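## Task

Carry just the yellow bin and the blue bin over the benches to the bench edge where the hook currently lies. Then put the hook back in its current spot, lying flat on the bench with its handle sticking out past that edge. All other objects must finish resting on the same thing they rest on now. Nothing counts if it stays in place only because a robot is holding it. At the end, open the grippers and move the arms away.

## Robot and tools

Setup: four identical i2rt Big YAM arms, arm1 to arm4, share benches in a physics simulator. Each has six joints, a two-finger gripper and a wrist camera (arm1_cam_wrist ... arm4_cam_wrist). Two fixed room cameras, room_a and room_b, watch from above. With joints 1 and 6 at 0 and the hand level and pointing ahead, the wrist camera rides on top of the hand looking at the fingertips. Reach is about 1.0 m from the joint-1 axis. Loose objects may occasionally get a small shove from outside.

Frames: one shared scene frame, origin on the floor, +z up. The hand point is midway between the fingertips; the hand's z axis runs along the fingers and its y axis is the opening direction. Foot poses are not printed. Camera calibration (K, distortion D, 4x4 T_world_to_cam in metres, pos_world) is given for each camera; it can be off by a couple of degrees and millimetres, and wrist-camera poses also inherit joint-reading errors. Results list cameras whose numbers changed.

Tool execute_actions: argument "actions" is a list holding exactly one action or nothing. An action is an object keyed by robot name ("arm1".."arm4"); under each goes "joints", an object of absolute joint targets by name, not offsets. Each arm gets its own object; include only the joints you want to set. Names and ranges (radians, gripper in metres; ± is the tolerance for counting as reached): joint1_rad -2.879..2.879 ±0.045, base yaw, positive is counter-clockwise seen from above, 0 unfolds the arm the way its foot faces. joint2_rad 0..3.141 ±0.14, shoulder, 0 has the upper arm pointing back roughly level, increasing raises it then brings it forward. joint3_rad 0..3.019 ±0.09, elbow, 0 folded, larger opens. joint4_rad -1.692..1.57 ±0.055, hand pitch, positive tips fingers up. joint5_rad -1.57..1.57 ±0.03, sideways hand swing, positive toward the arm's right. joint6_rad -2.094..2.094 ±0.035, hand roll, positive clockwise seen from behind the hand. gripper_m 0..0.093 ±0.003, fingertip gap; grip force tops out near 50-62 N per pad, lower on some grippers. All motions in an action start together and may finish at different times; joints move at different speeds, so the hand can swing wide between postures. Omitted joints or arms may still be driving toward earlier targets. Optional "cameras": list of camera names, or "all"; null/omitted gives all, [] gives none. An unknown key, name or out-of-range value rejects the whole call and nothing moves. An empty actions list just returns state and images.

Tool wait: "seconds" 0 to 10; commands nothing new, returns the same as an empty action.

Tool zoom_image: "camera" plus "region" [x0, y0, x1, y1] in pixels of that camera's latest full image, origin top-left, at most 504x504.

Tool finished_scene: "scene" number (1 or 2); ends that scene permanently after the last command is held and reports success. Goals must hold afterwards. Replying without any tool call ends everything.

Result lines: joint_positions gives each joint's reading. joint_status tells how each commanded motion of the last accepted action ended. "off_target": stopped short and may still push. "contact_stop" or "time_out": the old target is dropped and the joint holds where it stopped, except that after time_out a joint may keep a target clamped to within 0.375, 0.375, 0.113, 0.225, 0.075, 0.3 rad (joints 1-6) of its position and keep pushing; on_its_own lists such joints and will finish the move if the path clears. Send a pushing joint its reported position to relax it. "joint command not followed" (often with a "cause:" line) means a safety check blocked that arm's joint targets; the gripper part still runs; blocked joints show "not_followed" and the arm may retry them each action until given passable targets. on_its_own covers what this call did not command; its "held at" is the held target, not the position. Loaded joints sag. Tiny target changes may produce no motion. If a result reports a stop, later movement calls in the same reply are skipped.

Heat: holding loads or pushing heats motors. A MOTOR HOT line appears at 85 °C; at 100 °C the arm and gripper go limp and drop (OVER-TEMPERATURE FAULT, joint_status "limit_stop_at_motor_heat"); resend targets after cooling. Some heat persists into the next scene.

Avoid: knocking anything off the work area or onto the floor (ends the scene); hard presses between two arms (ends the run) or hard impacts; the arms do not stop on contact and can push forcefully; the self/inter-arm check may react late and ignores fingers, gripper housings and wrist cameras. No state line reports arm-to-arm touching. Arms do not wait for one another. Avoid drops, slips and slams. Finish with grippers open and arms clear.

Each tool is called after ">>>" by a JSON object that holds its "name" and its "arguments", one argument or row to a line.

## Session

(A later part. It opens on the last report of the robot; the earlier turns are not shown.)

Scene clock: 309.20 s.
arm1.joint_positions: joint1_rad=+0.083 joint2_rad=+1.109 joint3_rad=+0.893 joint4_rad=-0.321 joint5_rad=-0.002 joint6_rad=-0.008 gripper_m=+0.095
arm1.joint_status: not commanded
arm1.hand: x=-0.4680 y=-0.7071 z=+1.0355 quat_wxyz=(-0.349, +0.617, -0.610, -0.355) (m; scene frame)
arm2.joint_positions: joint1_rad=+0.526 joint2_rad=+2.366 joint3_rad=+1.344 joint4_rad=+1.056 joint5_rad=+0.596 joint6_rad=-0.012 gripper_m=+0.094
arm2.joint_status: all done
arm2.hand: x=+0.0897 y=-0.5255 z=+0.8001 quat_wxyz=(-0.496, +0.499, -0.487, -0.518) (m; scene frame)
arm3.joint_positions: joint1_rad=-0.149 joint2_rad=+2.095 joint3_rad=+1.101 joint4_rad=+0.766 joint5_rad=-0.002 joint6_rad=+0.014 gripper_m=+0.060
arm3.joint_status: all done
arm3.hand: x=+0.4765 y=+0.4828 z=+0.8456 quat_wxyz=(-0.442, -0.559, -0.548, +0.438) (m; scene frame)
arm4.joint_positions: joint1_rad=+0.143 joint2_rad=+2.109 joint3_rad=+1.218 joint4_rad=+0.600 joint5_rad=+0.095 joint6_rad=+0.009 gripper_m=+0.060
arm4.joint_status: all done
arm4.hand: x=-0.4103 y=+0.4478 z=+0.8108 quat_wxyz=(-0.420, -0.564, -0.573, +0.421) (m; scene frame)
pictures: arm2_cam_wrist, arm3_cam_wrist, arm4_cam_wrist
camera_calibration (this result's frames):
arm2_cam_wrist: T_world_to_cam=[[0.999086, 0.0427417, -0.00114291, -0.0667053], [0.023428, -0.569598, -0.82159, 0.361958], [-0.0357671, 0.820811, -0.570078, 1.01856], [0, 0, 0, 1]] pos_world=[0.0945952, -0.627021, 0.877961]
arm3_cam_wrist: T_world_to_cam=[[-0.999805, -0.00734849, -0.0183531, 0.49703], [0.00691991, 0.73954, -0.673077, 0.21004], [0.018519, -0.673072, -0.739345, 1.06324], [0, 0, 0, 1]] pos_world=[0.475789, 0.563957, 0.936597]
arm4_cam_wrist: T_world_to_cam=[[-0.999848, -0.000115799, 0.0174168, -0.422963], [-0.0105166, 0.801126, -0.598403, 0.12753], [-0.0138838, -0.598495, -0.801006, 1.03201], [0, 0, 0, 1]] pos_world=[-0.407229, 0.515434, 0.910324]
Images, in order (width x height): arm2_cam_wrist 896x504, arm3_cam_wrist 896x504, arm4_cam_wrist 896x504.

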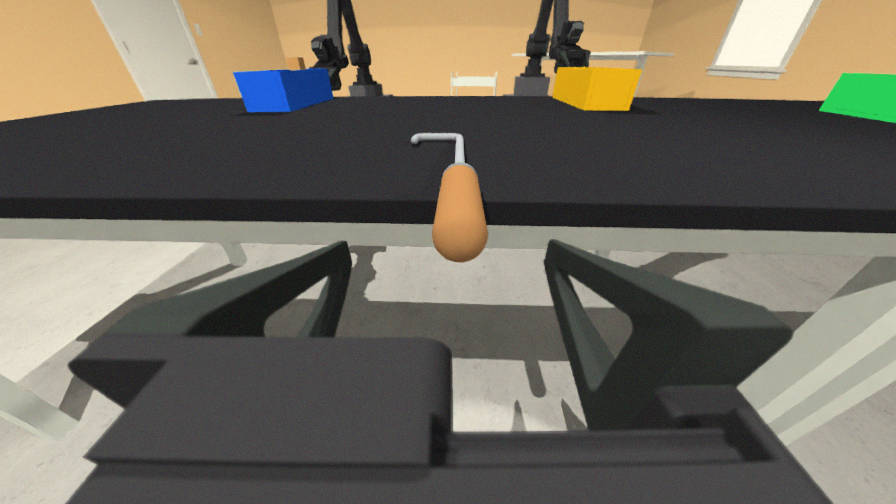

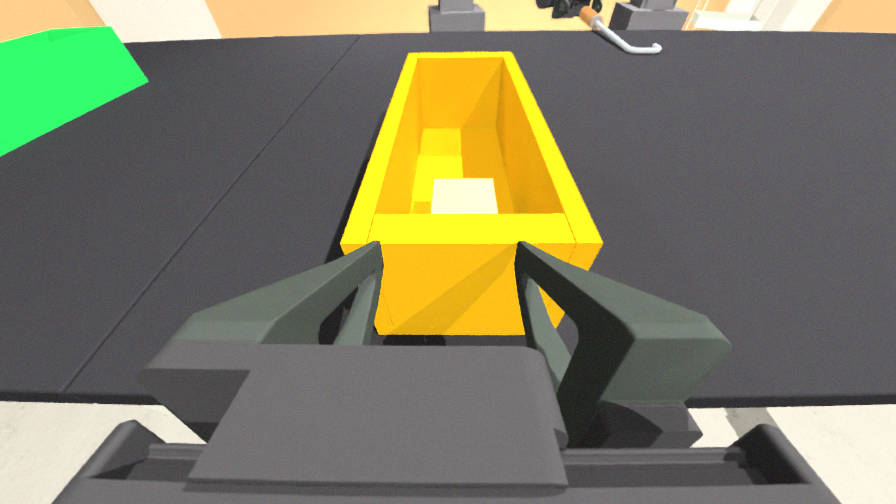

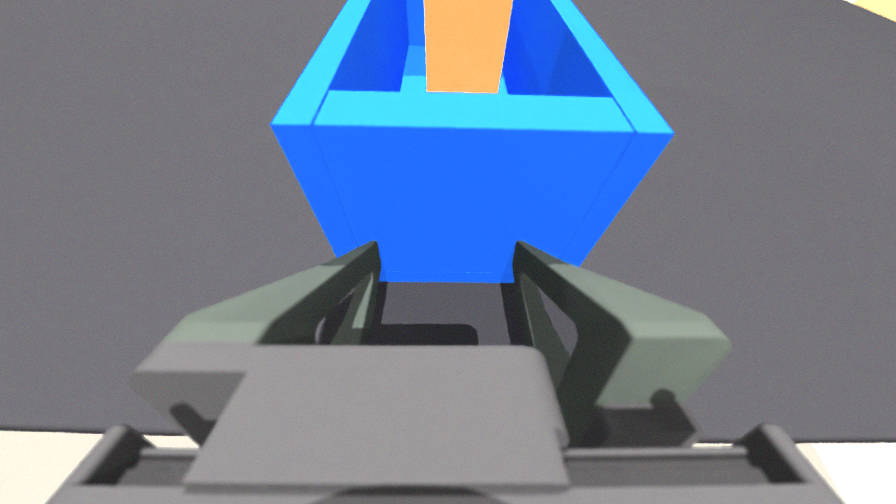

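>>> {"name": "execute_actions", "arguments": {
  "actions": [
    {"arm2":{"joints":{"joint1_rad":0.478,"joint2_rad":2.43,"joint3_rad":1.51,"joint4_rad":0.945,"joint5_rad":0.55}},"arm3":{"joints":{"joint2_rad":2.135,"joint4_rad":0.715}},"arm4":{"joints":{"joint2_rad":2.19,"joint3_rad":1.46,"joint4_rad":0.48}}}
  ],
  "cameras": ["arm2_cam_wrist","arm3_cam_wrist","arm4_cam_wrist"]
}}

Scene clock: 334.03 s.
arm1.joint_positions: joint1_rad=+0.083 joint2_rad=+1.109 joint3_rad=+0.893 joint4_rad=-0.321 joint5_rad=-0.002 joint6_rad=-0.008 gripper_m=+0.095
arm1.joint_status: not commanded
arm1.hand: x=-0.4680 y=-0.7071 z=+1.0355 quat_wxyz=(-0.349, +0.617, -0.610, -0.355) (m; scene frame)
arm2.joint_positions: joint1_rad=+0.473 joint2_rad=+2.396 joint3_rad=+1.476 joint4_rad=+0.963 joint5_rad=+0.554 joint6_rad=-0.012 gripper_m=+0.094
arm2.joint_status: all done
arm2.hand: x=+0.0971 y=-0.4749 z=+0.8148 quat_wxyz=(-0.500, +0.493, -0.489, -0.518) (m; scene frame)
arm3.joint_positions: joint1_rad=-0.149 joint2_rad=+2.123 joint3_rad=+1.101 joint4_rad=+0.730 joint5_rad=-0.002 joint6_rad=+0.014 gripper_m=+0.060
arm3.joint_status: all done
arm3.hand: x=+0.4766 y=+0.4878 z=+0.8177 quat_wxyz=(-0.424, -0.573, -0.562, +0.420) (m; scene frame)
arm4.joint_positions: joint1_rad=+0.143 joint2_rad=+2.186 joint3_rad=+1.416 joint4_rad=+0.489 joint5_rad=+0.095 joint6_rad=+0.009 gripper_m=+0.060
arm4.joint_status: all done
arm4.hand: x=-0.4047 y=+0.3914 z=+0.8241 quat_wxyz=(-0.423, -0.562, -0.570, +0.424) (m; scene frame)
pictures: arm2_cam_wrist, arm3_cam_wrist, arm4_cam_wrist
camera_calibration (this result's frames):
arm2_cam_wrist: T_world_to_cam=[[0.999464, 0.0324181, -0.00446805, -0.0784693], [0.0145708, -0.563104, -0.826257, 0.410439], [-0.0293017, 0.82575, -0.563275, 0.981848], [0, 0, 0, 1]] pos_world=[0.101217, -0.577096, 0.891828]
arm3_cam_wrist: T_world_to_cam=[[-0.999796, -0.00612052, -0.0192617, 0.496715], [0.00726062, 0.780651, -0.624926, 0.128012], [0.0188615, -0.624938, -0.780447, 1.05587], [0, 0, 0, 1]] pos_world=[0.475768, 0.562963, 0.913619]
arm4_cam_wrist: T_world_to_cam=[[-0.999867, 0.000180917, 0.0163204, -0.416746], [-0.00976221, 0.794725, -0.606892, 0.190525], [-0.01308, -0.60697, -0.794617, 1.0073], [0, 0, 0, 1]] pos_world=[-0.401655, 0.460064, 0.92285]
Images, in order (width x height): arm2_cam_wrist 896x504, arm3_cam_wrist 896x504, arm4_cam_wrist 896x504.

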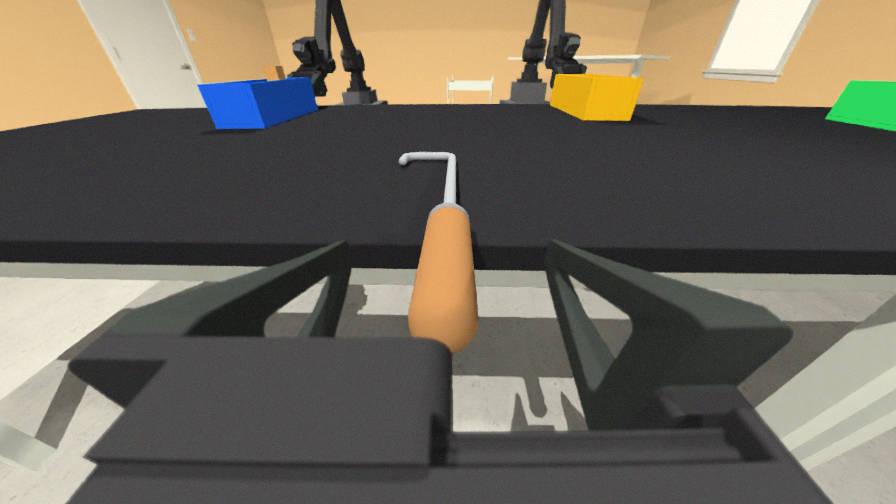

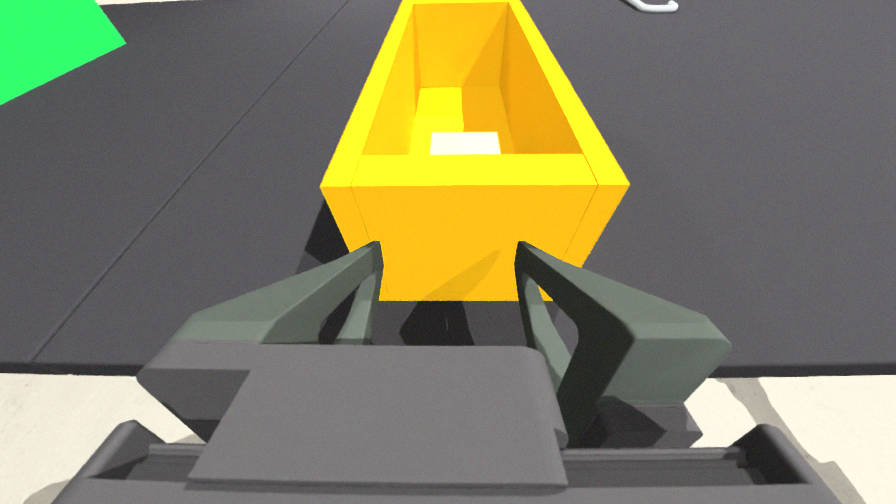

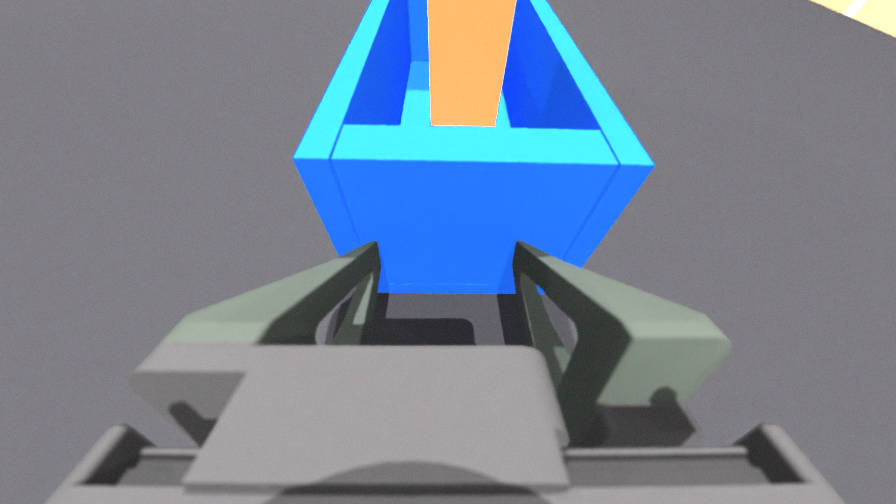

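>>> {"name": "execute_actions", "arguments": {
  "actions": [
    {"arm2":{"joints":{"joint1_rad":0.444,"joint2_rad":2.515,"joint3_rad":1.687,"joint4_rad":0.834,"joint5_rad":0.505}},"arm3":{"joints":{"joint2_rad":2.24,"joint3_rad":1.385,"joint4_rad":0.572}},"arm4":{"joints":{"joint2_rad":2.295,"joint3_rad":1.68,"joint4_rad":0.365}}}
  ],
  "cameras": ["arm2_cam_wrist","arm3_cam_wrist","arm4_cam_wrist"]
}}

Scene clock: 344.10 s.
arm1.joint_positions: joint1_rad=+0.083 joint2_rad=+1.109 joint3_rad=+0.893 joint4_rad=-0.321 joint5_rad=-0.002 joint6_rad=-0.008 gripper_m=+0.095
arm1.joint_status: not commanded
arm1.hand: x=-0.4680 y=-0.7071 z=+1.0355 quat_wxyz=(-0.349, +0.617, -0.610, -0.355) (m; scene frame)
arm2.joint_positions: joint1_rad=+0.446 joint2_rad=+2.491 joint3_rad=+1.646 joint4_rad=+0.850 joint5_rad=+0.509 joint6_rad=-0.012 gripper_m=+0.094
arm2.joint_status: all done
arm2.hand: x=+0.0876 y=-0.4311 z=+0.7929 quat_wxyz=(-0.492, +0.511, -0.487, -0.510) (m; scene frame)
arm3.joint_positions: joint1_rad=-0.149 joint2_rad=+2.247 joint3_rad=+1.346 joint4_rad=+0.586 joint5_rad=-0.001 joint6_rad=+0.014 gripper_m=+0.060
arm3.joint_status: all done
arm3.hand: x=+0.4758 y=+0.4181 z=+0.8049 quat_wxyz=(-0.417, -0.578, -0.566, +0.414) (m; scene frame)
arm4.joint_positions: joint1_rad=+0.143 joint2_rad=+2.290 joint3_rad=+1.628 joint4_rad=+0.373 joint5_rad=+0.095 joint6_rad=+0.009 gripper_m=+0.060
arm4.joint_status: all done
arm4.hand: x=-0.3992 y=+0.3387 z=+0.8232 quat_wxyz=(-0.421, -0.563, -0.572, +0.422) (m; scene frame)
pictures: arm2_cam_wrist, arm3_cam_wrist, arm4_cam_wrist
camera_calibration (this result's frames):
arm2_cam_wrist: T_world_to_cam=[[0.998586, 0.050961, 0.0151102, -0.0780053], [0.0422254, -0.587882, -0.807844, 0.389473], [-0.0322855, 0.80734, -0.589203, 0.945949], [0, 0, 0, 1]] pos_world=[0.0919898, -0.530763, 0.873168]
arm3_cam_wrist: T_world_to_cam=[[-0.999805, -0.00456704, -0.0192219, 0.494632], [0.00803078, 0.794972, -0.606593, 0.153306], [0.0180512, -0.606629, -0.79478, 1.00668], [0, 0, 0, 1]] pos_world=[0.475132, 0.491067, 0.902594]
arm4_cam_wrist: T_world_to_cam=[[-0.999854, -0.0000298344, 0.0171039, -0.411843], [-0.010302, 0.799306, -0.600835, 0.225237], [-0.0136533, -0.600924, -0.79919, 0.976215], [0, 0, 0, 1]] pos_world=[-0.396133, 0.406586, 0.922556]
Images, in order (width x height): arm2_cam_wrist 896x504, arm3_cam_wrist 896x504, arm4_cam_wrist 896x504.

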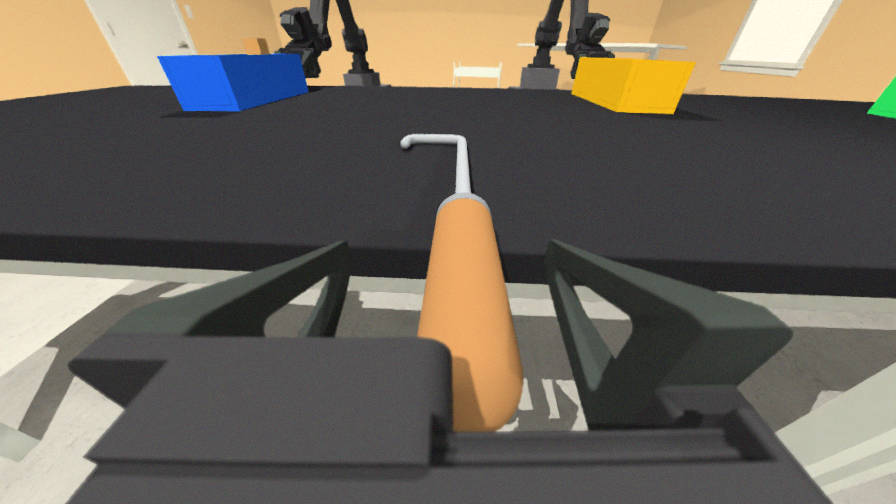

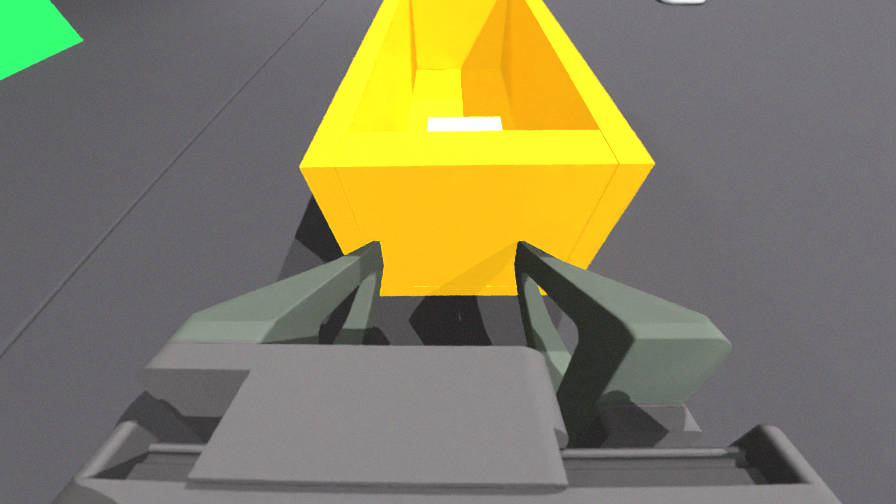

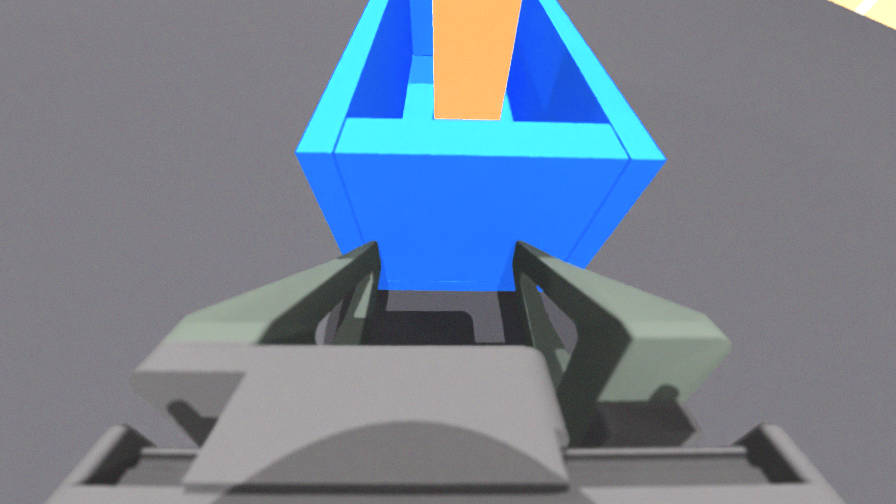

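>>> {"name": "execute_actions", "arguments": {
  "actions": [
    {"arm2":{"joints":{"joint1_rad":0.432,"gripper_m":0.025}},"arm3":{"joints":{"joint2_rad":2.355,"joint3_rad":1.668,"joint4_rad":0.42}},"arm4":{"joints":{"joint1_rad":0.125,"joint2_rad":2.438,"joint3_rad":1.98,"joint4_rad":0.213}}}
  ],
  "cameras": ["arm2_cam_wrist","arm3_cam_wrist","arm4_cam_wrist"]
}}

Scene clock: 355.03 s.
arm1.joint_positions: joint1_rad=+0.083 joint2_rad=+1.109 joint3_rad=+0.893 joint4_rad=-0.321 joint5_rad=-0.002 joint6_rad=-0.008 gripper_m=+0.095
arm1.joint_status: not commanded
arm1.hand: x=-0.4680 y=-0.7071 z=+1.0355 quat_wxyz=(-0.349, +0.617, -0.610, -0.355) (m; scene frame)
arm2.joint_positions: joint1_rad=+0.439 joint2_rad=+2.491 joint3_rad=+1.646 joint4_rad=+0.850 joint5_rad=+0.507 joint6_rad=-0.012 gripper_m=+0.030
arm2.joint_status: gripper_m off_target (ended at +0.030, target +0.025); the others done
arm2.hand: x=+0.0928 y=-0.4284 z=+0.7929 quat_wxyz=(-0.494, +0.509, -0.488, -0.509) (m; scene frame)
arm3.joint_positions: joint1_rad=-0.149 joint2_rad=+2.358 joint3_rad=+1.623 joint4_rad=+0.434 joint5_rad=-0.001 joint6_rad=+0.014 gripper_m=+0.060
arm3.joint_status: all done
arm3.hand: x=+0.4753 y=+0.3448 z=+0.8180 quat_wxyz=(-0.421, -0.575, -0.563, +0.418) (m; scene frame)
arm4.joint_positions: joint1_rad=+0.139 joint2_rad=+2.439 joint3_rad=+1.928 joint4_rad=+0.219 joint5_rad=+0.095 joint6_rad=+0.009 gripper_m=+0.060
arm4.joint_status: all done
arm4.hand: x=-0.3965 y=+0.2748 z=+0.8230 quat_wxyz=(-0.419, -0.565, -0.572, +0.422) (m; scene frame)
pictures: arm2_cam_wrist, arm3_cam_wrist, arm4_cam_wrist
camera_calibration (this result's frames):
arm2_cam_wrist: T_world_to_cam=[[0.99885, 0.0456293, 0.0147392, -0.0853512], [0.0387869, -0.588118, -0.807845, 0.391012], [-0.028193, 0.807487, -0.589211, 0.943668], [0, 0, 0, 1]] pos_world=[0.0966917, -0.528144, 0.873155]
arm3_cam_wrist: T_world_to_cam=[[-0.999807, -0.00484528, -0.0190481, 0.493952], [0.00795857, 0.786332, -0.617753, 0.231717], [0.0179713, -0.617785, -0.786141, 0.969385], [0, 0, 0, 1]] pos_world=[0.474591, 0.419059, 0.914627]
arm4_cam_wrist: T_world_to_cam=[[-0.999839, 0.0040679, 0.0174812, -0.410574], [-0.00719591, 0.801417, -0.598063, 0.274516], [-0.0164425, -0.598093, -0.801258, 0.937517], [0, 0, 0, 1]] pos_world=[-0.393118, 0.342391, 0.922548]
Images, in order (width x height): arm2_cam_wrist 896x504, arm3_cam_wrist 896x504, arm4_cam_wrist 896x504.

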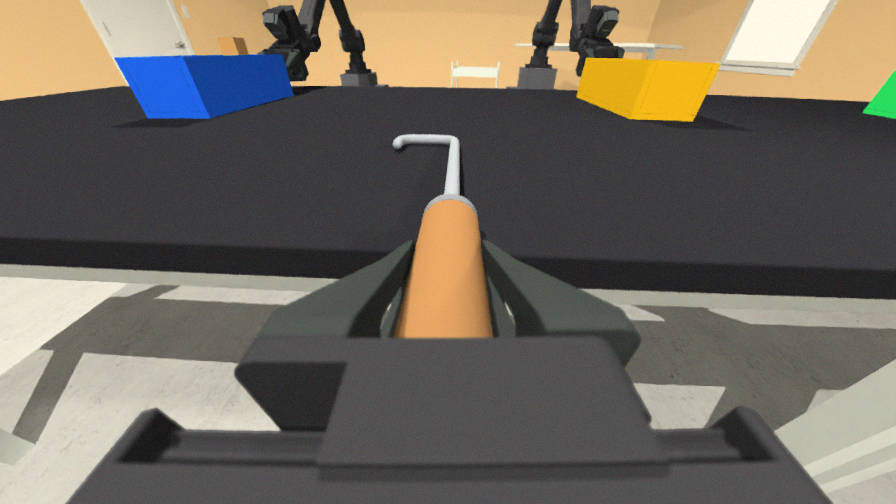

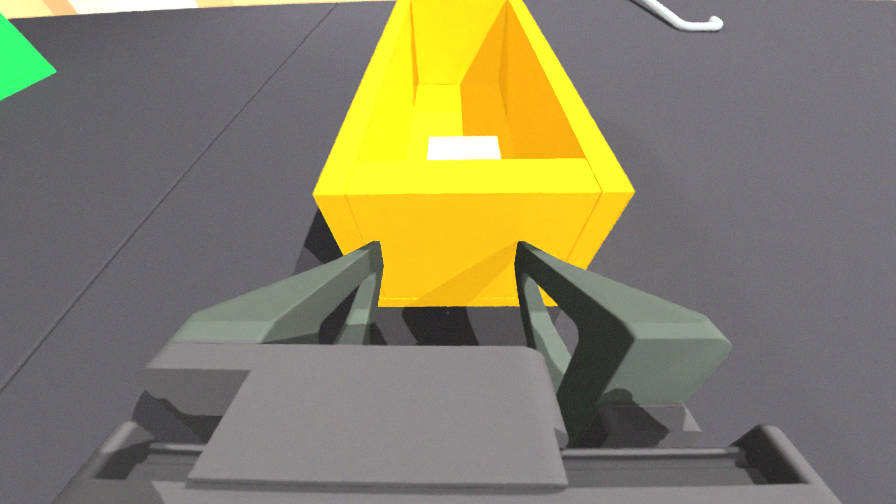

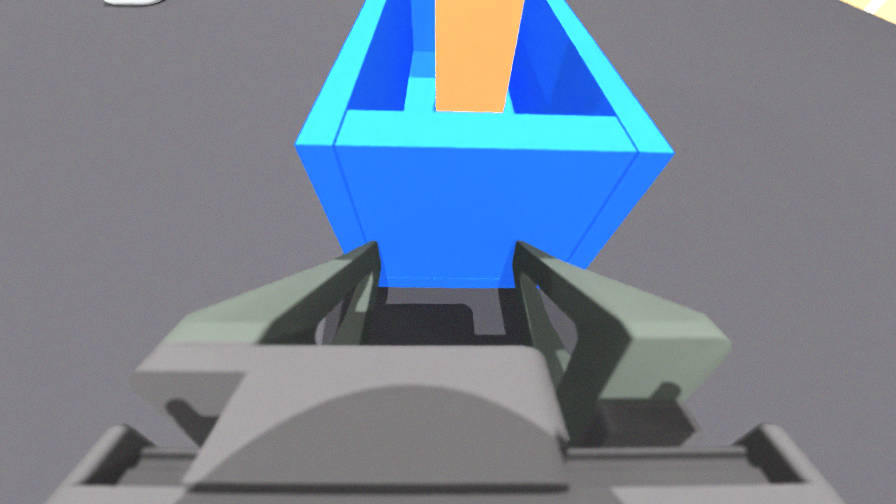

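>>> {"name": "execute_actions", "arguments": {
  "actions": [
    {"arm2":{"joints":{"joint2_rad":2.32,"joint3_rad":1.905,"gripper_m":0.01}},"arm3":{"joints":{"joint2_rad":2.55,"joint3_rad":2.08,"joint4_rad":0.205}},"arm4":{"joints":{"joint2_rad":2.593,"joint3_rad":2.30,"joint4_rad":0.052}}}
  ],
  "cameras": ["arm2_cam_wrist","arm3_cam_wrist","arm4_cam_wrist"]
}}

Scene clock: 370.10 s.
arm1.joint_positions: joint1_rad=+0.083 joint2_rad=+1.109 joint3_rad=+0.893 joint4_rad=-0.321 joint5_rad=-0.002 joint6_rad=-0.008 gripper_m=+0.095
arm1.joint_status: not commanded
arm1.hand: x=-0.4680 y=-0.7071 z=+1.0355 quat_wxyz=(-0.349, +0.617, -0.610, -0.355) (m; scene frame)
arm2.joint_positions: joint1_rad=+0.438 joint2_rad=+2.340 joint3_rad=+1.850 joint4_rad=+0.813 joint5_rad=+0.507 joint6_rad=-0.012 gripper_m=+0.030
arm2.joint_status: gripper_m off_target (ended at +0.030, target +0.010); the others done
arm2.hand: x=+0.0722 y=-0.3925 z=+1.0182 quat_wxyz=(-0.517, +0.394, -0.454, -0.609) (m; scene frame)
arm3.joint_positions: joint1_rad=-0.149 joint2_rad=+2.552 joint3_rad=+2.032 joint4_rad=+0.219 joint5_rad=+0.001 joint6_rad=+0.008 gripper_m=+0.060
arm3.joint_status: all done
arm3.hand: x=+0.4742 y=+0.2603 z=+0.8192 quat_wxyz=(-0.419, -0.574, -0.565, +0.420) (m; scene frame)
arm4.joint_positions: joint1_rad=+0.139 joint2_rad=+2.592 joint3_rad=+2.244 joint4_rad=+0.058 joint5_rad=+0.095 joint6_rad=+0.009 gripper_m=+0.060
arm4.joint_status: all done
arm4.hand: x=-0.3915 y=+0.2234 z=+0.8265 quat_wxyz=(-0.420, -0.565, -0.571, +0.422) (m; scene frame)
pictures: arm2_cam_wrist, arm3_cam_wrist, arm4_cam_wrist
camera_calibration (this result's frames):
arm2_cam_wrist: T_world_to_cam=[[0.989008, 0.0608931, -0.134743, 0.0891929], [-0.105256, -0.350082, -0.930787, 0.823983], [-0.103849, 0.934738, -0.339825, 0.848334], [0, 0, 0, 1]] pos_world=[0.0866157, -0.509939, 1.06726]
arm3_cam_wrist: T_world_to_cam=[[-0.999915, -0.00457645, -0.0121775, 0.486884], [0.00392432, 0.786362, -0.617754, 0.300758], [0.0124031, -0.617749, -0.786277, 0.920932], [0, 0, 0, 1]] pos_world=[0.47424, 0.334629, 0.915832]
arm4_cam_wrist: T_world_to_cam=[[-0.999843, 0.00413258, 0.0172465, -0.405199], [-0.00704081, 0.800053, -0.599889, 0.31977], [-0.0162772, -0.599916, -0.799898, 0.909017], [0, 0, 0, 1]] pos_world=[-0.388087, 0.291176, 0.925935]
Images, in order (width x height): arm2_cam_wrist 896x504, arm3_cam_wrist 896x504, arm4_cam_wrist 896x504.

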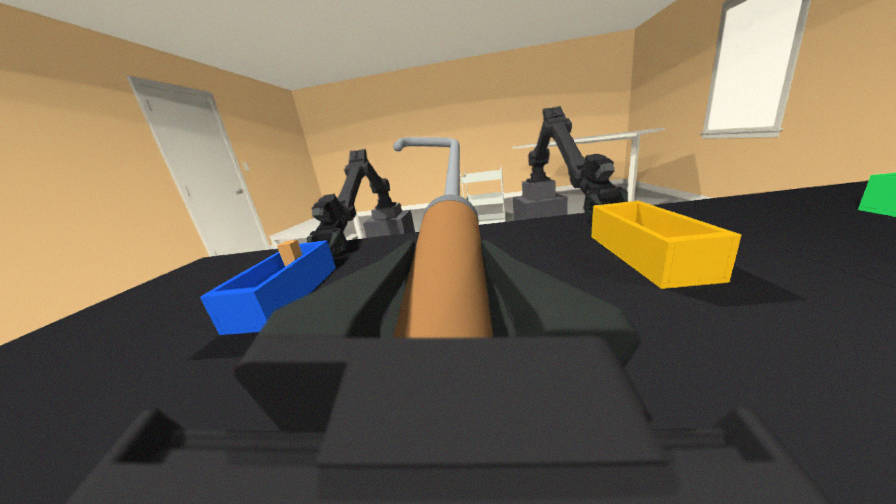

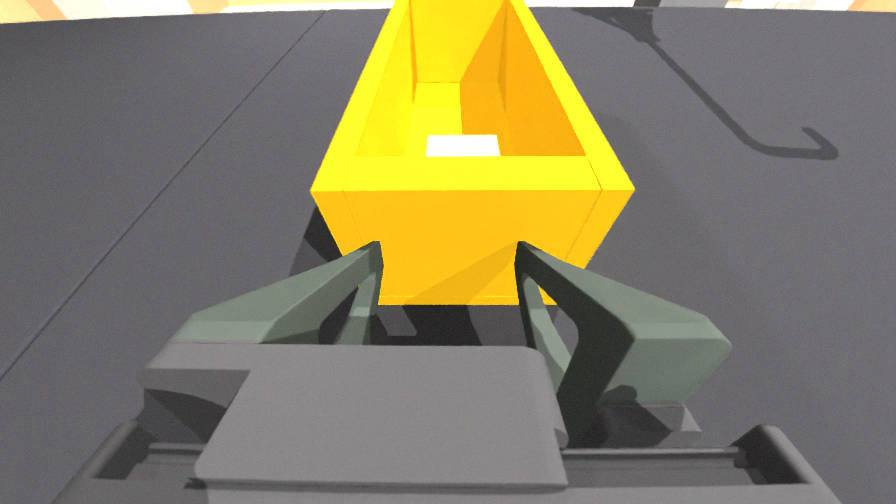

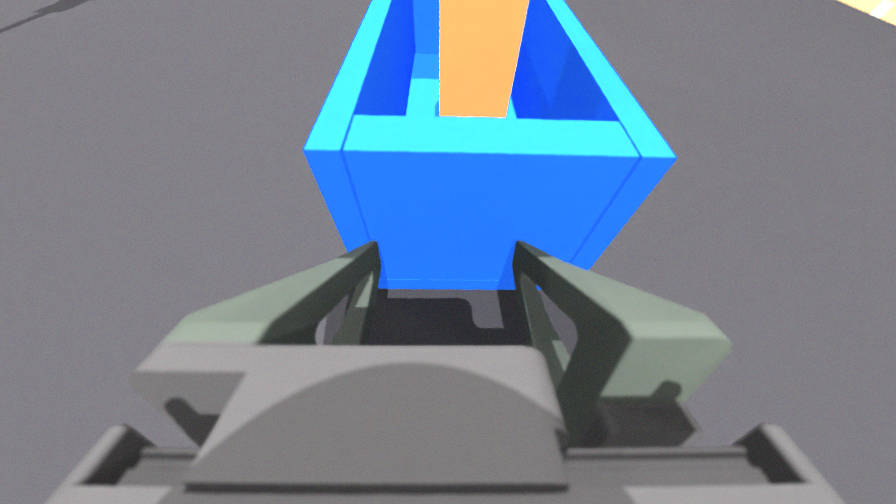

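>>> {"name": "execute_actions", "arguments": {
  "actions": [
    {"arm2":{"joints":{"joint1_rad":-0.111,"joint3_rad":1.905,"joint4_rad":0.51,"joint5_rad":0,"joint6_rad":-1.571}},"arm3":{"joints":{"joint2_rad":1.8,"joint3_rad":1.3,"joint4_rad":0.5}},"arm4":{"joints":{"joint2_rad":1.8,"joint3_rad":1.3,"joint4_rad":0.5}}}
  ],
  "cameras": ["arm2_cam_wrist","arm3_cam_wrist","arm4_cam_wrist","room_b"]
}}

Scene clock: 386.07 s.
arm1.joint_positions: joint1_rad=+0.083 joint2_rad=+1.109 joint3_rad=+0.893 joint4_rad=-0.321 joint5_rad=-0.002 joint6_rad=-0.008 gripper_m=+0.095
arm1.joint_status: not commanded
arm1.hand: x=-0.4680 y=-0.7071 z=+1.0355 quat_wxyz=(-0.349, +0.617, -0.610, -0.355) (m; scene frame)
arm2.joint_positions: joint1_rad=-0.116 joint2_rad=+2.340 joint3_rad=+1.850 joint4_rad=+0.496 joint5_rad=+0.000 joint6_rad=-1.556 gripper_m=+0.030
arm2.joint_status: all done
arm2.hand: x=+0.4678 y=-0.2759 z=+0.9476 quat_wxyz=(-0.709, +0.705, -0.010, -0.002) (m; scene frame)
arm3.joint_positions: joint1_rad=-0.149 joint2_rad=+1.797 joint3_rad=+1.294 joint4_rad=+0.487 joint5_rad=+0.001 joint6_rad=+0.008 gripper_m=+0.060
arm3.joint_status: all done
arm3.hand: x=+0.4758 y=+0.4475 z=+1.0938 quat_wxyz=(-0.496, -0.508, -0.500, +0.497) (m; scene frame)
arm4.joint_positions: joint1_rad=+0.139 joint2_rad=+1.806 joint3_rad=+1.295 joint4_rad=+0.501 joint5_rad=+0.095 joint6_rad=+0.009 gripper_m=+0.060
arm4.joint_status: all done
arm4.hand: x=-0.4155 y=+0.4408 z=+1.0513 quat_wxyz=(-0.501, -0.508, -0.500, +0.491) (m; scene frame)
pictures: arm2_cam_wrist, arm3_cam_wrist, arm4_cam_wrist, room_b
camera_calibration (this result's frames):
arm2_cam_wrist: T_world_to_cam=[[0.0088719, 0.00372921, 0.999954, -0.951124], [0.798396, -0.602113, -0.00483811, -0.529005], [0.602067, 0.798402, -0.00831927, 0.0744725], [0, 0, 0, 1]] pos_world=[0.385956, -0.374433, 0.94914]
arm3_cam_wrist: T_world_to_cam=[[-0.999937, -0.00767758, -0.00822579, 0.489743], [0.00224296, 0.580371, -0.814349, 0.631219], [0.0110262, -0.814316, -0.580317, 1.11579], [0, 0, 0, 1]] pos_world=[0.475993, 0.546021, 1.16557]
arm4_cam_wrist: T_world_to_cam=[[-0.999894, 0.00793597, -0.012192, -0.404704], [0.0145099, 0.604197, -0.796703, 0.582728], [0.00104378, -0.796796, -0.604248, 1.10708], [0, 0, 0, 1]] pos_world=[-0.414272, 0.53325, 1.12828]
Images, in order (width x height): arm2_cam_wrist 896x504, arm3_cam_wrist 896x504, arm4_cam_wrist 896x504, room_b 896x504.

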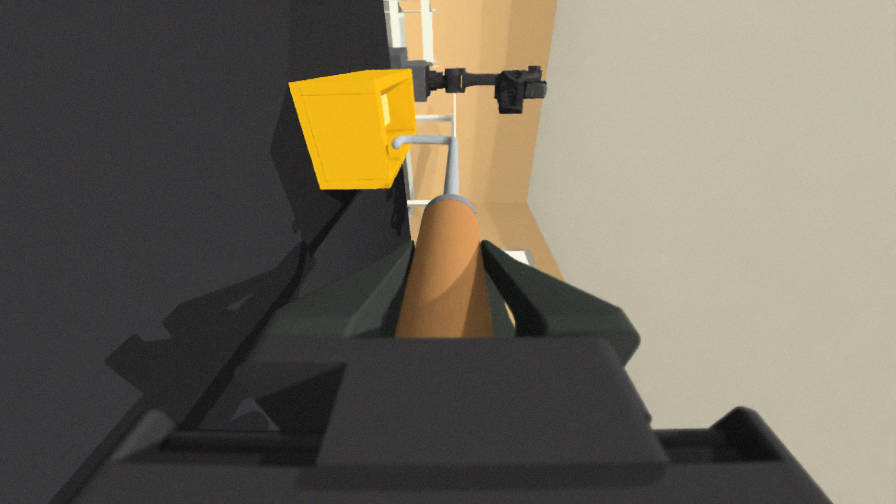

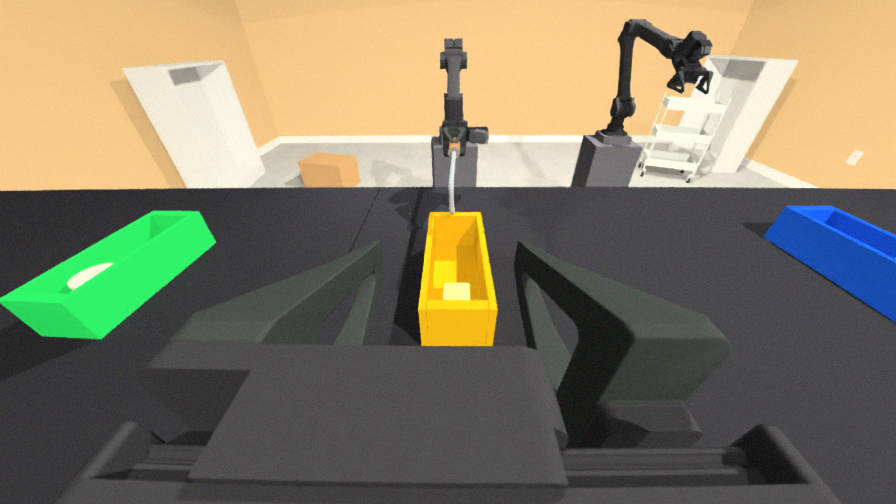

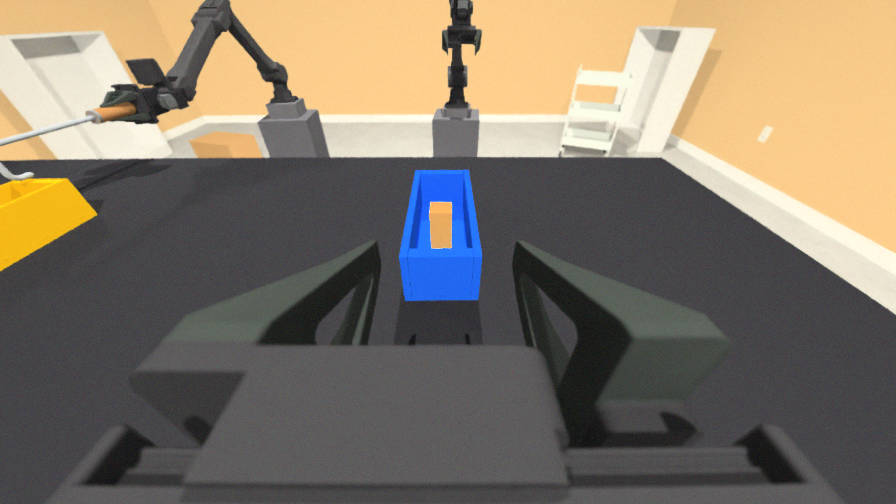

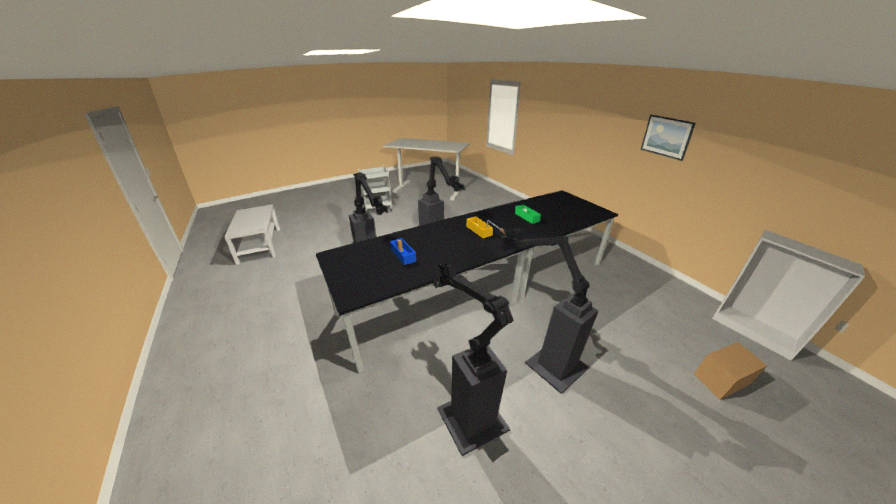

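>>> {"name": "zoom_image", "arguments": {
  "camera": "arm4_cam_wrist",
  "region": [0, 60, 200, 260]
}}

>>> {"name": "zoom_image", "arguments": {
  "camera": "room_b",
  "region": [450, 200, 550, 260]
}}

Region (0, 60, 200, 260) of arm4_cam_wrist's 896x504 image, scaled by 2.520, with more detail than that image has.

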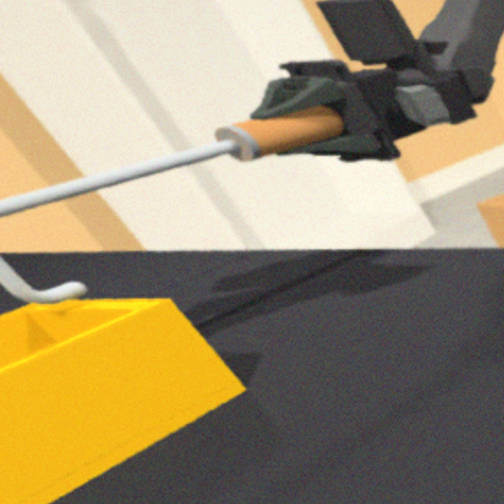

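Region (450, 200, 550, 260) of room_b's 896x504 image, scaled by 5.040, with more detail than that image has; it fills the top 302 rows of this view, and the rest is white.

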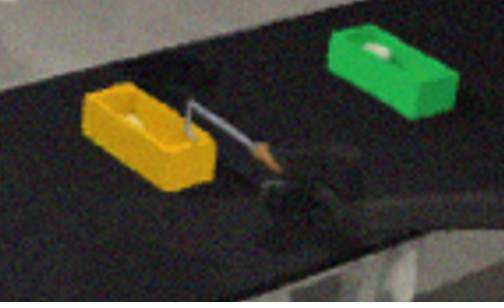

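>>> {"name": "execute_actions", "arguments": {
  "actions": [
    {"arm2":{"joints":{"joint3_rad":2.095}},"arm1":{"joints":{"joint1_rad":-0.2,"joint2_rad":2.0,"joint3_rad":1.91,"joint4_rad":0.69,"joint5_rad":-0.8}}}
  ],
  "cameras": []
}}

>>> {"name": "execute_actions", "arguments": {
  "actions": [
    {"arm2":{"joints":{"joint2_rad":2.52}}}
  ],
  "cameras": ["arm2_cam_wrist","arm3_cam_wrist","arm4_cam_wrist","arm1_cam_wrist"]
}}

Scene clock: 421.70 s.
arm1.joint_positions: joint1_rad=-0.208 joint2_rad=+1.983 joint3_rad=+1.863 joint4_rad=+0.674 joint5_rad=-0.797 joint6_rad=-0.006 gripper_m=+0.095
arm1.joint_status: all done
arm1.hand: x=-0.3614 y=-0.4239 z=+1.2518 quat_wxyz=(-0.535, +0.536, -0.154, -0.635) (m; scene frame)
arm2.joint_positions: joint1_rad=-0.116 joint2_rad=+2.353 joint3_rad=+2.030 joint4_rad=+0.488 joint5_rad=+0.000 joint6_rad=-1.557 gripper_m=+0.030
arm2.joint_status: all done
arm2.hand: x=+0.4683 y=-0.2511 z=+1.0411 quat_wxyz=(-0.763, +0.647, -0.009, -0.002) (m; scene frame)
arm3.joint_positions: joint1_rad=-0.149 joint2_rad=+1.797 joint3_rad=+1.294 joint4_rad=+0.487 joint5_rad=+0.001 joint6_rad=+0.008 gripper_m=+0.060
arm3.joint_status: not commanded
arm3.hand: x=+0.4758 y=+0.4475 z=+1.0938 quat_wxyz=(-0.496, -0.508, -0.500, +0.497) (m; scene frame)
arm4.joint_positions: joint1_rad=+0.139 joint2_rad=+1.806 joint3_rad=+1.295 joint4_rad=+0.501 joint5_rad=+0.095 joint6_rad=+0.009 gripper_m=+0.060
arm4.joint_status: not commanded
arm4.hand: x=-0.4155 y=+0.4408 z=+1.0513 quat_wxyz=(-0.501, -0.508, -0.500, +0.491) (m; scene frame)
pictures: none
No camera images: the call's "cameras" was empty. Leave "cameras" out to get every camera's image.

Scene clock: 422.73 s.
arm1.joint_positions: joint1_rad=-0.208 joint2_rad=+1.983 joint3_rad=+1.863 joint4_rad=+0.674 joint5_rad=-0.797 joint6_rad=-0.006 gripper_m=+0.095
arm1.joint_status: not commanded
arm1.hand: x=-0.3614 y=-0.4239 z=+1.2518 quat_wxyz=(-0.535, +0.536, -0.154, -0.635) (m; scene frame)
arm2.joint_positions: joint1_rad=-0.116 joint2_rad=+2.552 joint3_rad=+2.041 joint4_rad=+0.519 joint5_rad=+0.000 joint6_rad=-1.561 gripper_m=+0.030
arm2.joint_status: all done
arm2.hand: x=+0.4680 y=-0.2394 z=+0.8700 quat_wxyz=(-0.710, +0.704, -0.008, +0.000) (m; scene frame)
arm3.joint_positions: joint1_rad=-0.149 joint2_rad=+1.797 joint3_rad=+1.294 joint4_rad=+0.487 joint5_rad=+0.001 joint6_rad=+0.008 gripper_m=+0.060
arm3.joint_status: not commanded
arm3.hand: x=+0.4758 y=+0.4475 z=+1.0938 quat_wxyz=(-0.496, -0.508, -0.500, +0.497) (m; scene frame)
arm4.joint_positions: joint1_rad=+0.139 joint2_rad=+1.806 joint3_rad=+1.295 joint4_rad=+0.501 joint5_rad=+0.095 joint6_rad=+0.009 gripper_m=+0.060
arm4.joint_status: not commanded
arm4.hand: x=-0.4155 y=+0.4408 z=+1.0513 quat_wxyz=(-0.501, -0.508, -0.500, +0.491) (m; scene frame)
pictures: arm1_cam_wrist, arm2_cam_wrist, arm3_cam_wrist, arm4_cam_wrist
camera_calibration (this result's frames):
arm1_cam_wrist: T_world_to_cam=[[0.835908, 0.388146, 0.388073, -0.0217301], [0.430728, -0.0256629, -0.902117, 1.27963], [-0.340194, 0.921241, -0.188637, 0.629986], [0, 0, 0, 1]] pos_world=[-0.31869, -0.539095, 1.28165]
arm2_cam_wrist: T_world_to_cam=[[0.0035138, 0.00226546, 0.999991, -0.871566], [0.798389, -0.60214, -0.00144127, -0.510541], [0.602132, 0.798387, -0.00392452, 0.0406879], [0, 0, 0, 1]] pos_world=[0.386174, -0.337928, 0.870982]
arm3_cam_wrist: T_world_to_cam=[[-0.999937, -0.00767758, -0.00822579, 0.489743], [0.00224296, 0.580371, -0.814349, 0.631219], [0.0110262, -0.814316, -0.580317, 1.11579], [0, 0, 0, 1]] pos_world=[0.475993, 0.546021, 1.16557]
arm4_cam_wrist: T_world_to_cam=[[-0.999894, 0.00793597, -0.012192, -0.404704], [0.0145099, 0.604197, -0.796703, 0.582728], [0.00104378, -0.796796, -0.604248, 1.10708], [0, 0, 0, 1]] pos_world=[-0.414272, 0.53325, 1.12828]
Images, in order (width x height): arm1_cam_wrist 896x504, arm2_cam_wrist 896x504, arm3_cam_wrist 896x504, arm4_cam_wrist 896x504.

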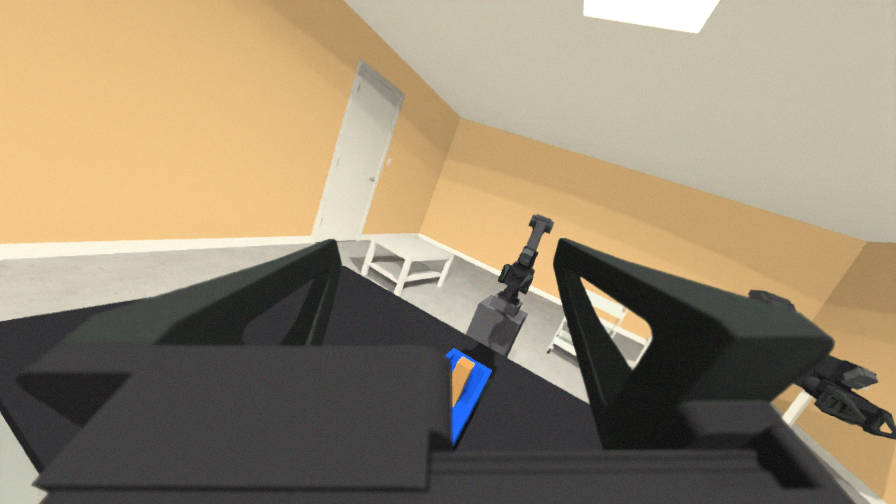

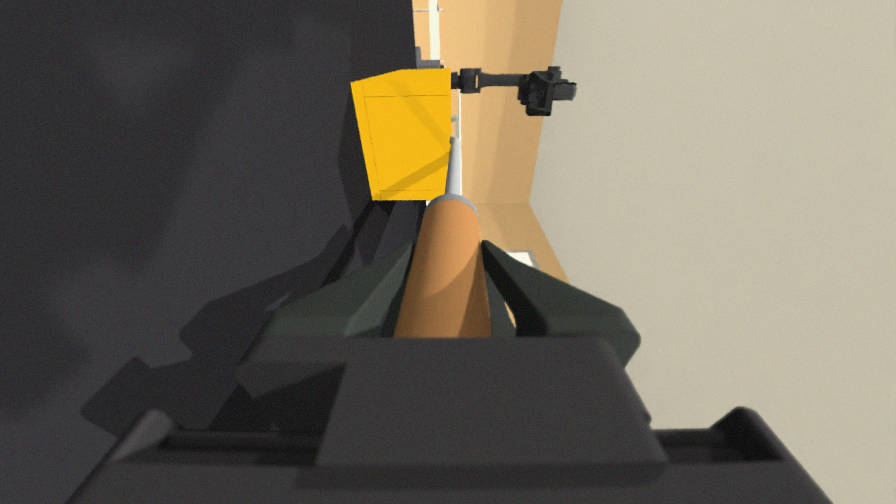

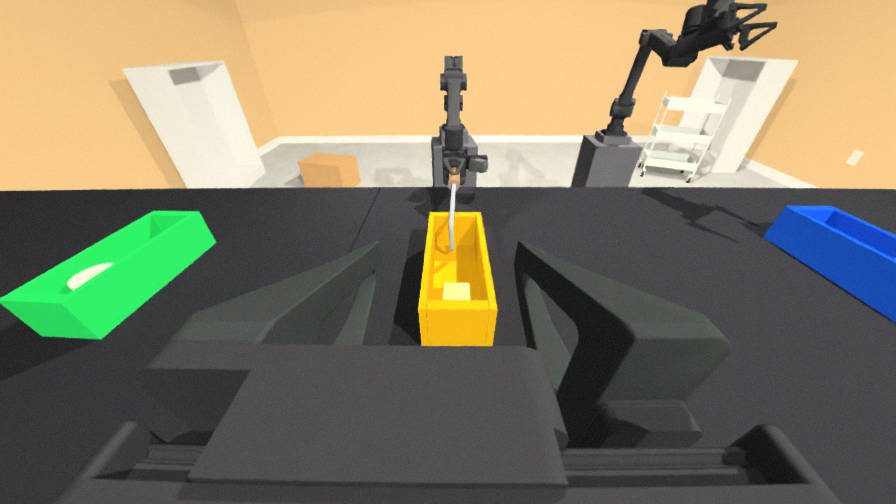

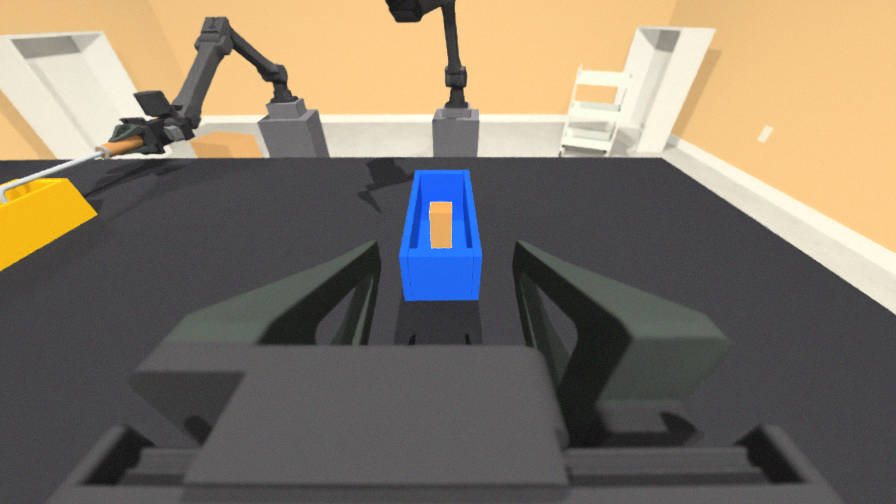

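>>> {"name": "execute_actions", "arguments": {
  "actions": [
    {"arm2":{"joints":{"joint2_rad":2.362,"joint3_rad":1.76,"joint4_rad":0.68}}}
  ],
  "cameras": ["arm2_cam_wrist","arm3_cam_wrist"]
}}

Scene clock: 439.47 s.
arm1.joint_positions: joint1_rad=-0.208 joint2_rad=+1.983 joint3_rad=+1.863 joint4_rad=+0.674 joint5_rad=-0.797 joint6_rad=-0.006 gripper_m=+0.095
arm1.joint_status: not commanded
arm1.hand: x=-0.3614 y=-0.4239 z=+1.2518 quat_wxyz=(-0.535, +0.536, -0.154, -0.635) (m; scene frame)
arm2.joint_positions: joint1_rad=-0.116 joint2_rad=+2.411 joint3_rad=+1.761 joint4_rad=+0.644 joint5_rad=+0.000 joint6_rad=-1.561 gripper_m=+0.030
arm2.joint_status: all done
arm2.hand: x=+0.4674 y=-0.2936 z=+0.8706 quat_wxyz=(-0.705, +0.709, -0.008, +0.000) (m; scene frame)
arm3.joint_positions: joint1_rad=-0.149 joint2_rad=+1.797 joint3_rad=+1.294 joint4_rad=+0.487 joint5_rad=+0.001 joint6_rad=+0.008 gripper_m=+0.060
arm3.joint_status: not commanded
arm3.hand: x=+0.4758 y=+0.4475 z=+1.0938 quat_wxyz=(-0.496, -0.508, -0.500, +0.497) (m; scene frame)
arm4.joint_positions: joint1_rad=+0.139 joint2_rad=+1.806 joint3_rad=+1.295 joint4_rad=+0.501 joint5_rad=+0.095 joint6_rad=+0.009 gripper_m=+0.060
arm4.joint_status: not commanded
arm4.hand: x=-0.4155 y=+0.4408 z=+1.0513 quat_wxyz=(-0.501, -0.508, -0.500, +0.491) (m; scene frame)
pictures: arm2_cam_wrist, arm3_cam_wrist
camera_calibration (this result's frames):
arm2_cam_wrist: T_world_to_cam=[[0.00367702, 0.0159969, 0.999865, -0.868023], [0.798412, -0.602075, 0.00669647, -0.549743], [0.602101, 0.798279, -0.014986, 0.0939694], [0, 0, 0, 1]] pos_world=[0.385534, -0.392115, 0.872995]
arm3_cam_wrist: T_world_to_cam=[[-0.999937, -0.00767758, -0.00822579, 0.489743], [0.00224296, 0.580371, -0.814349, 0.631219], [0.0110262, -0.814316, -0.580317, 1.11579], [0, 0, 0, 1]] pos_world=[0.475993, 0.546021, 1.16557]
Images, in order (width x height): arm2_cam_wrist 896x504, arm3_cam_wrist 896x504.

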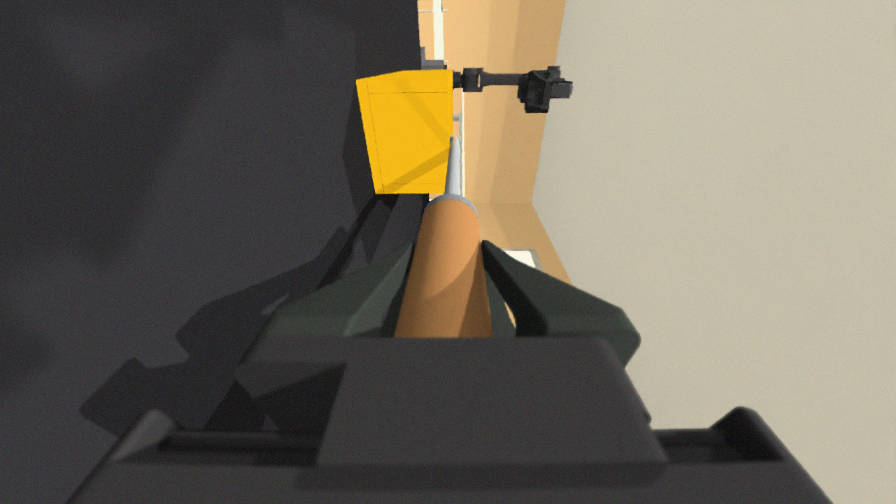

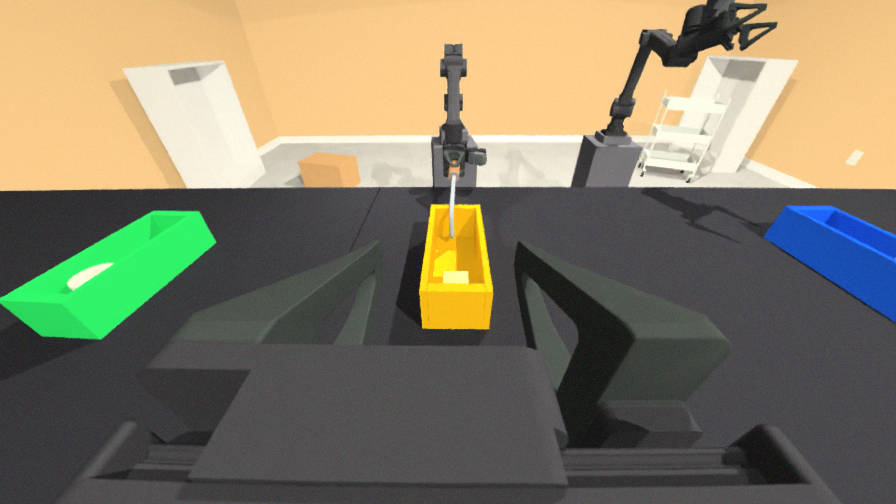

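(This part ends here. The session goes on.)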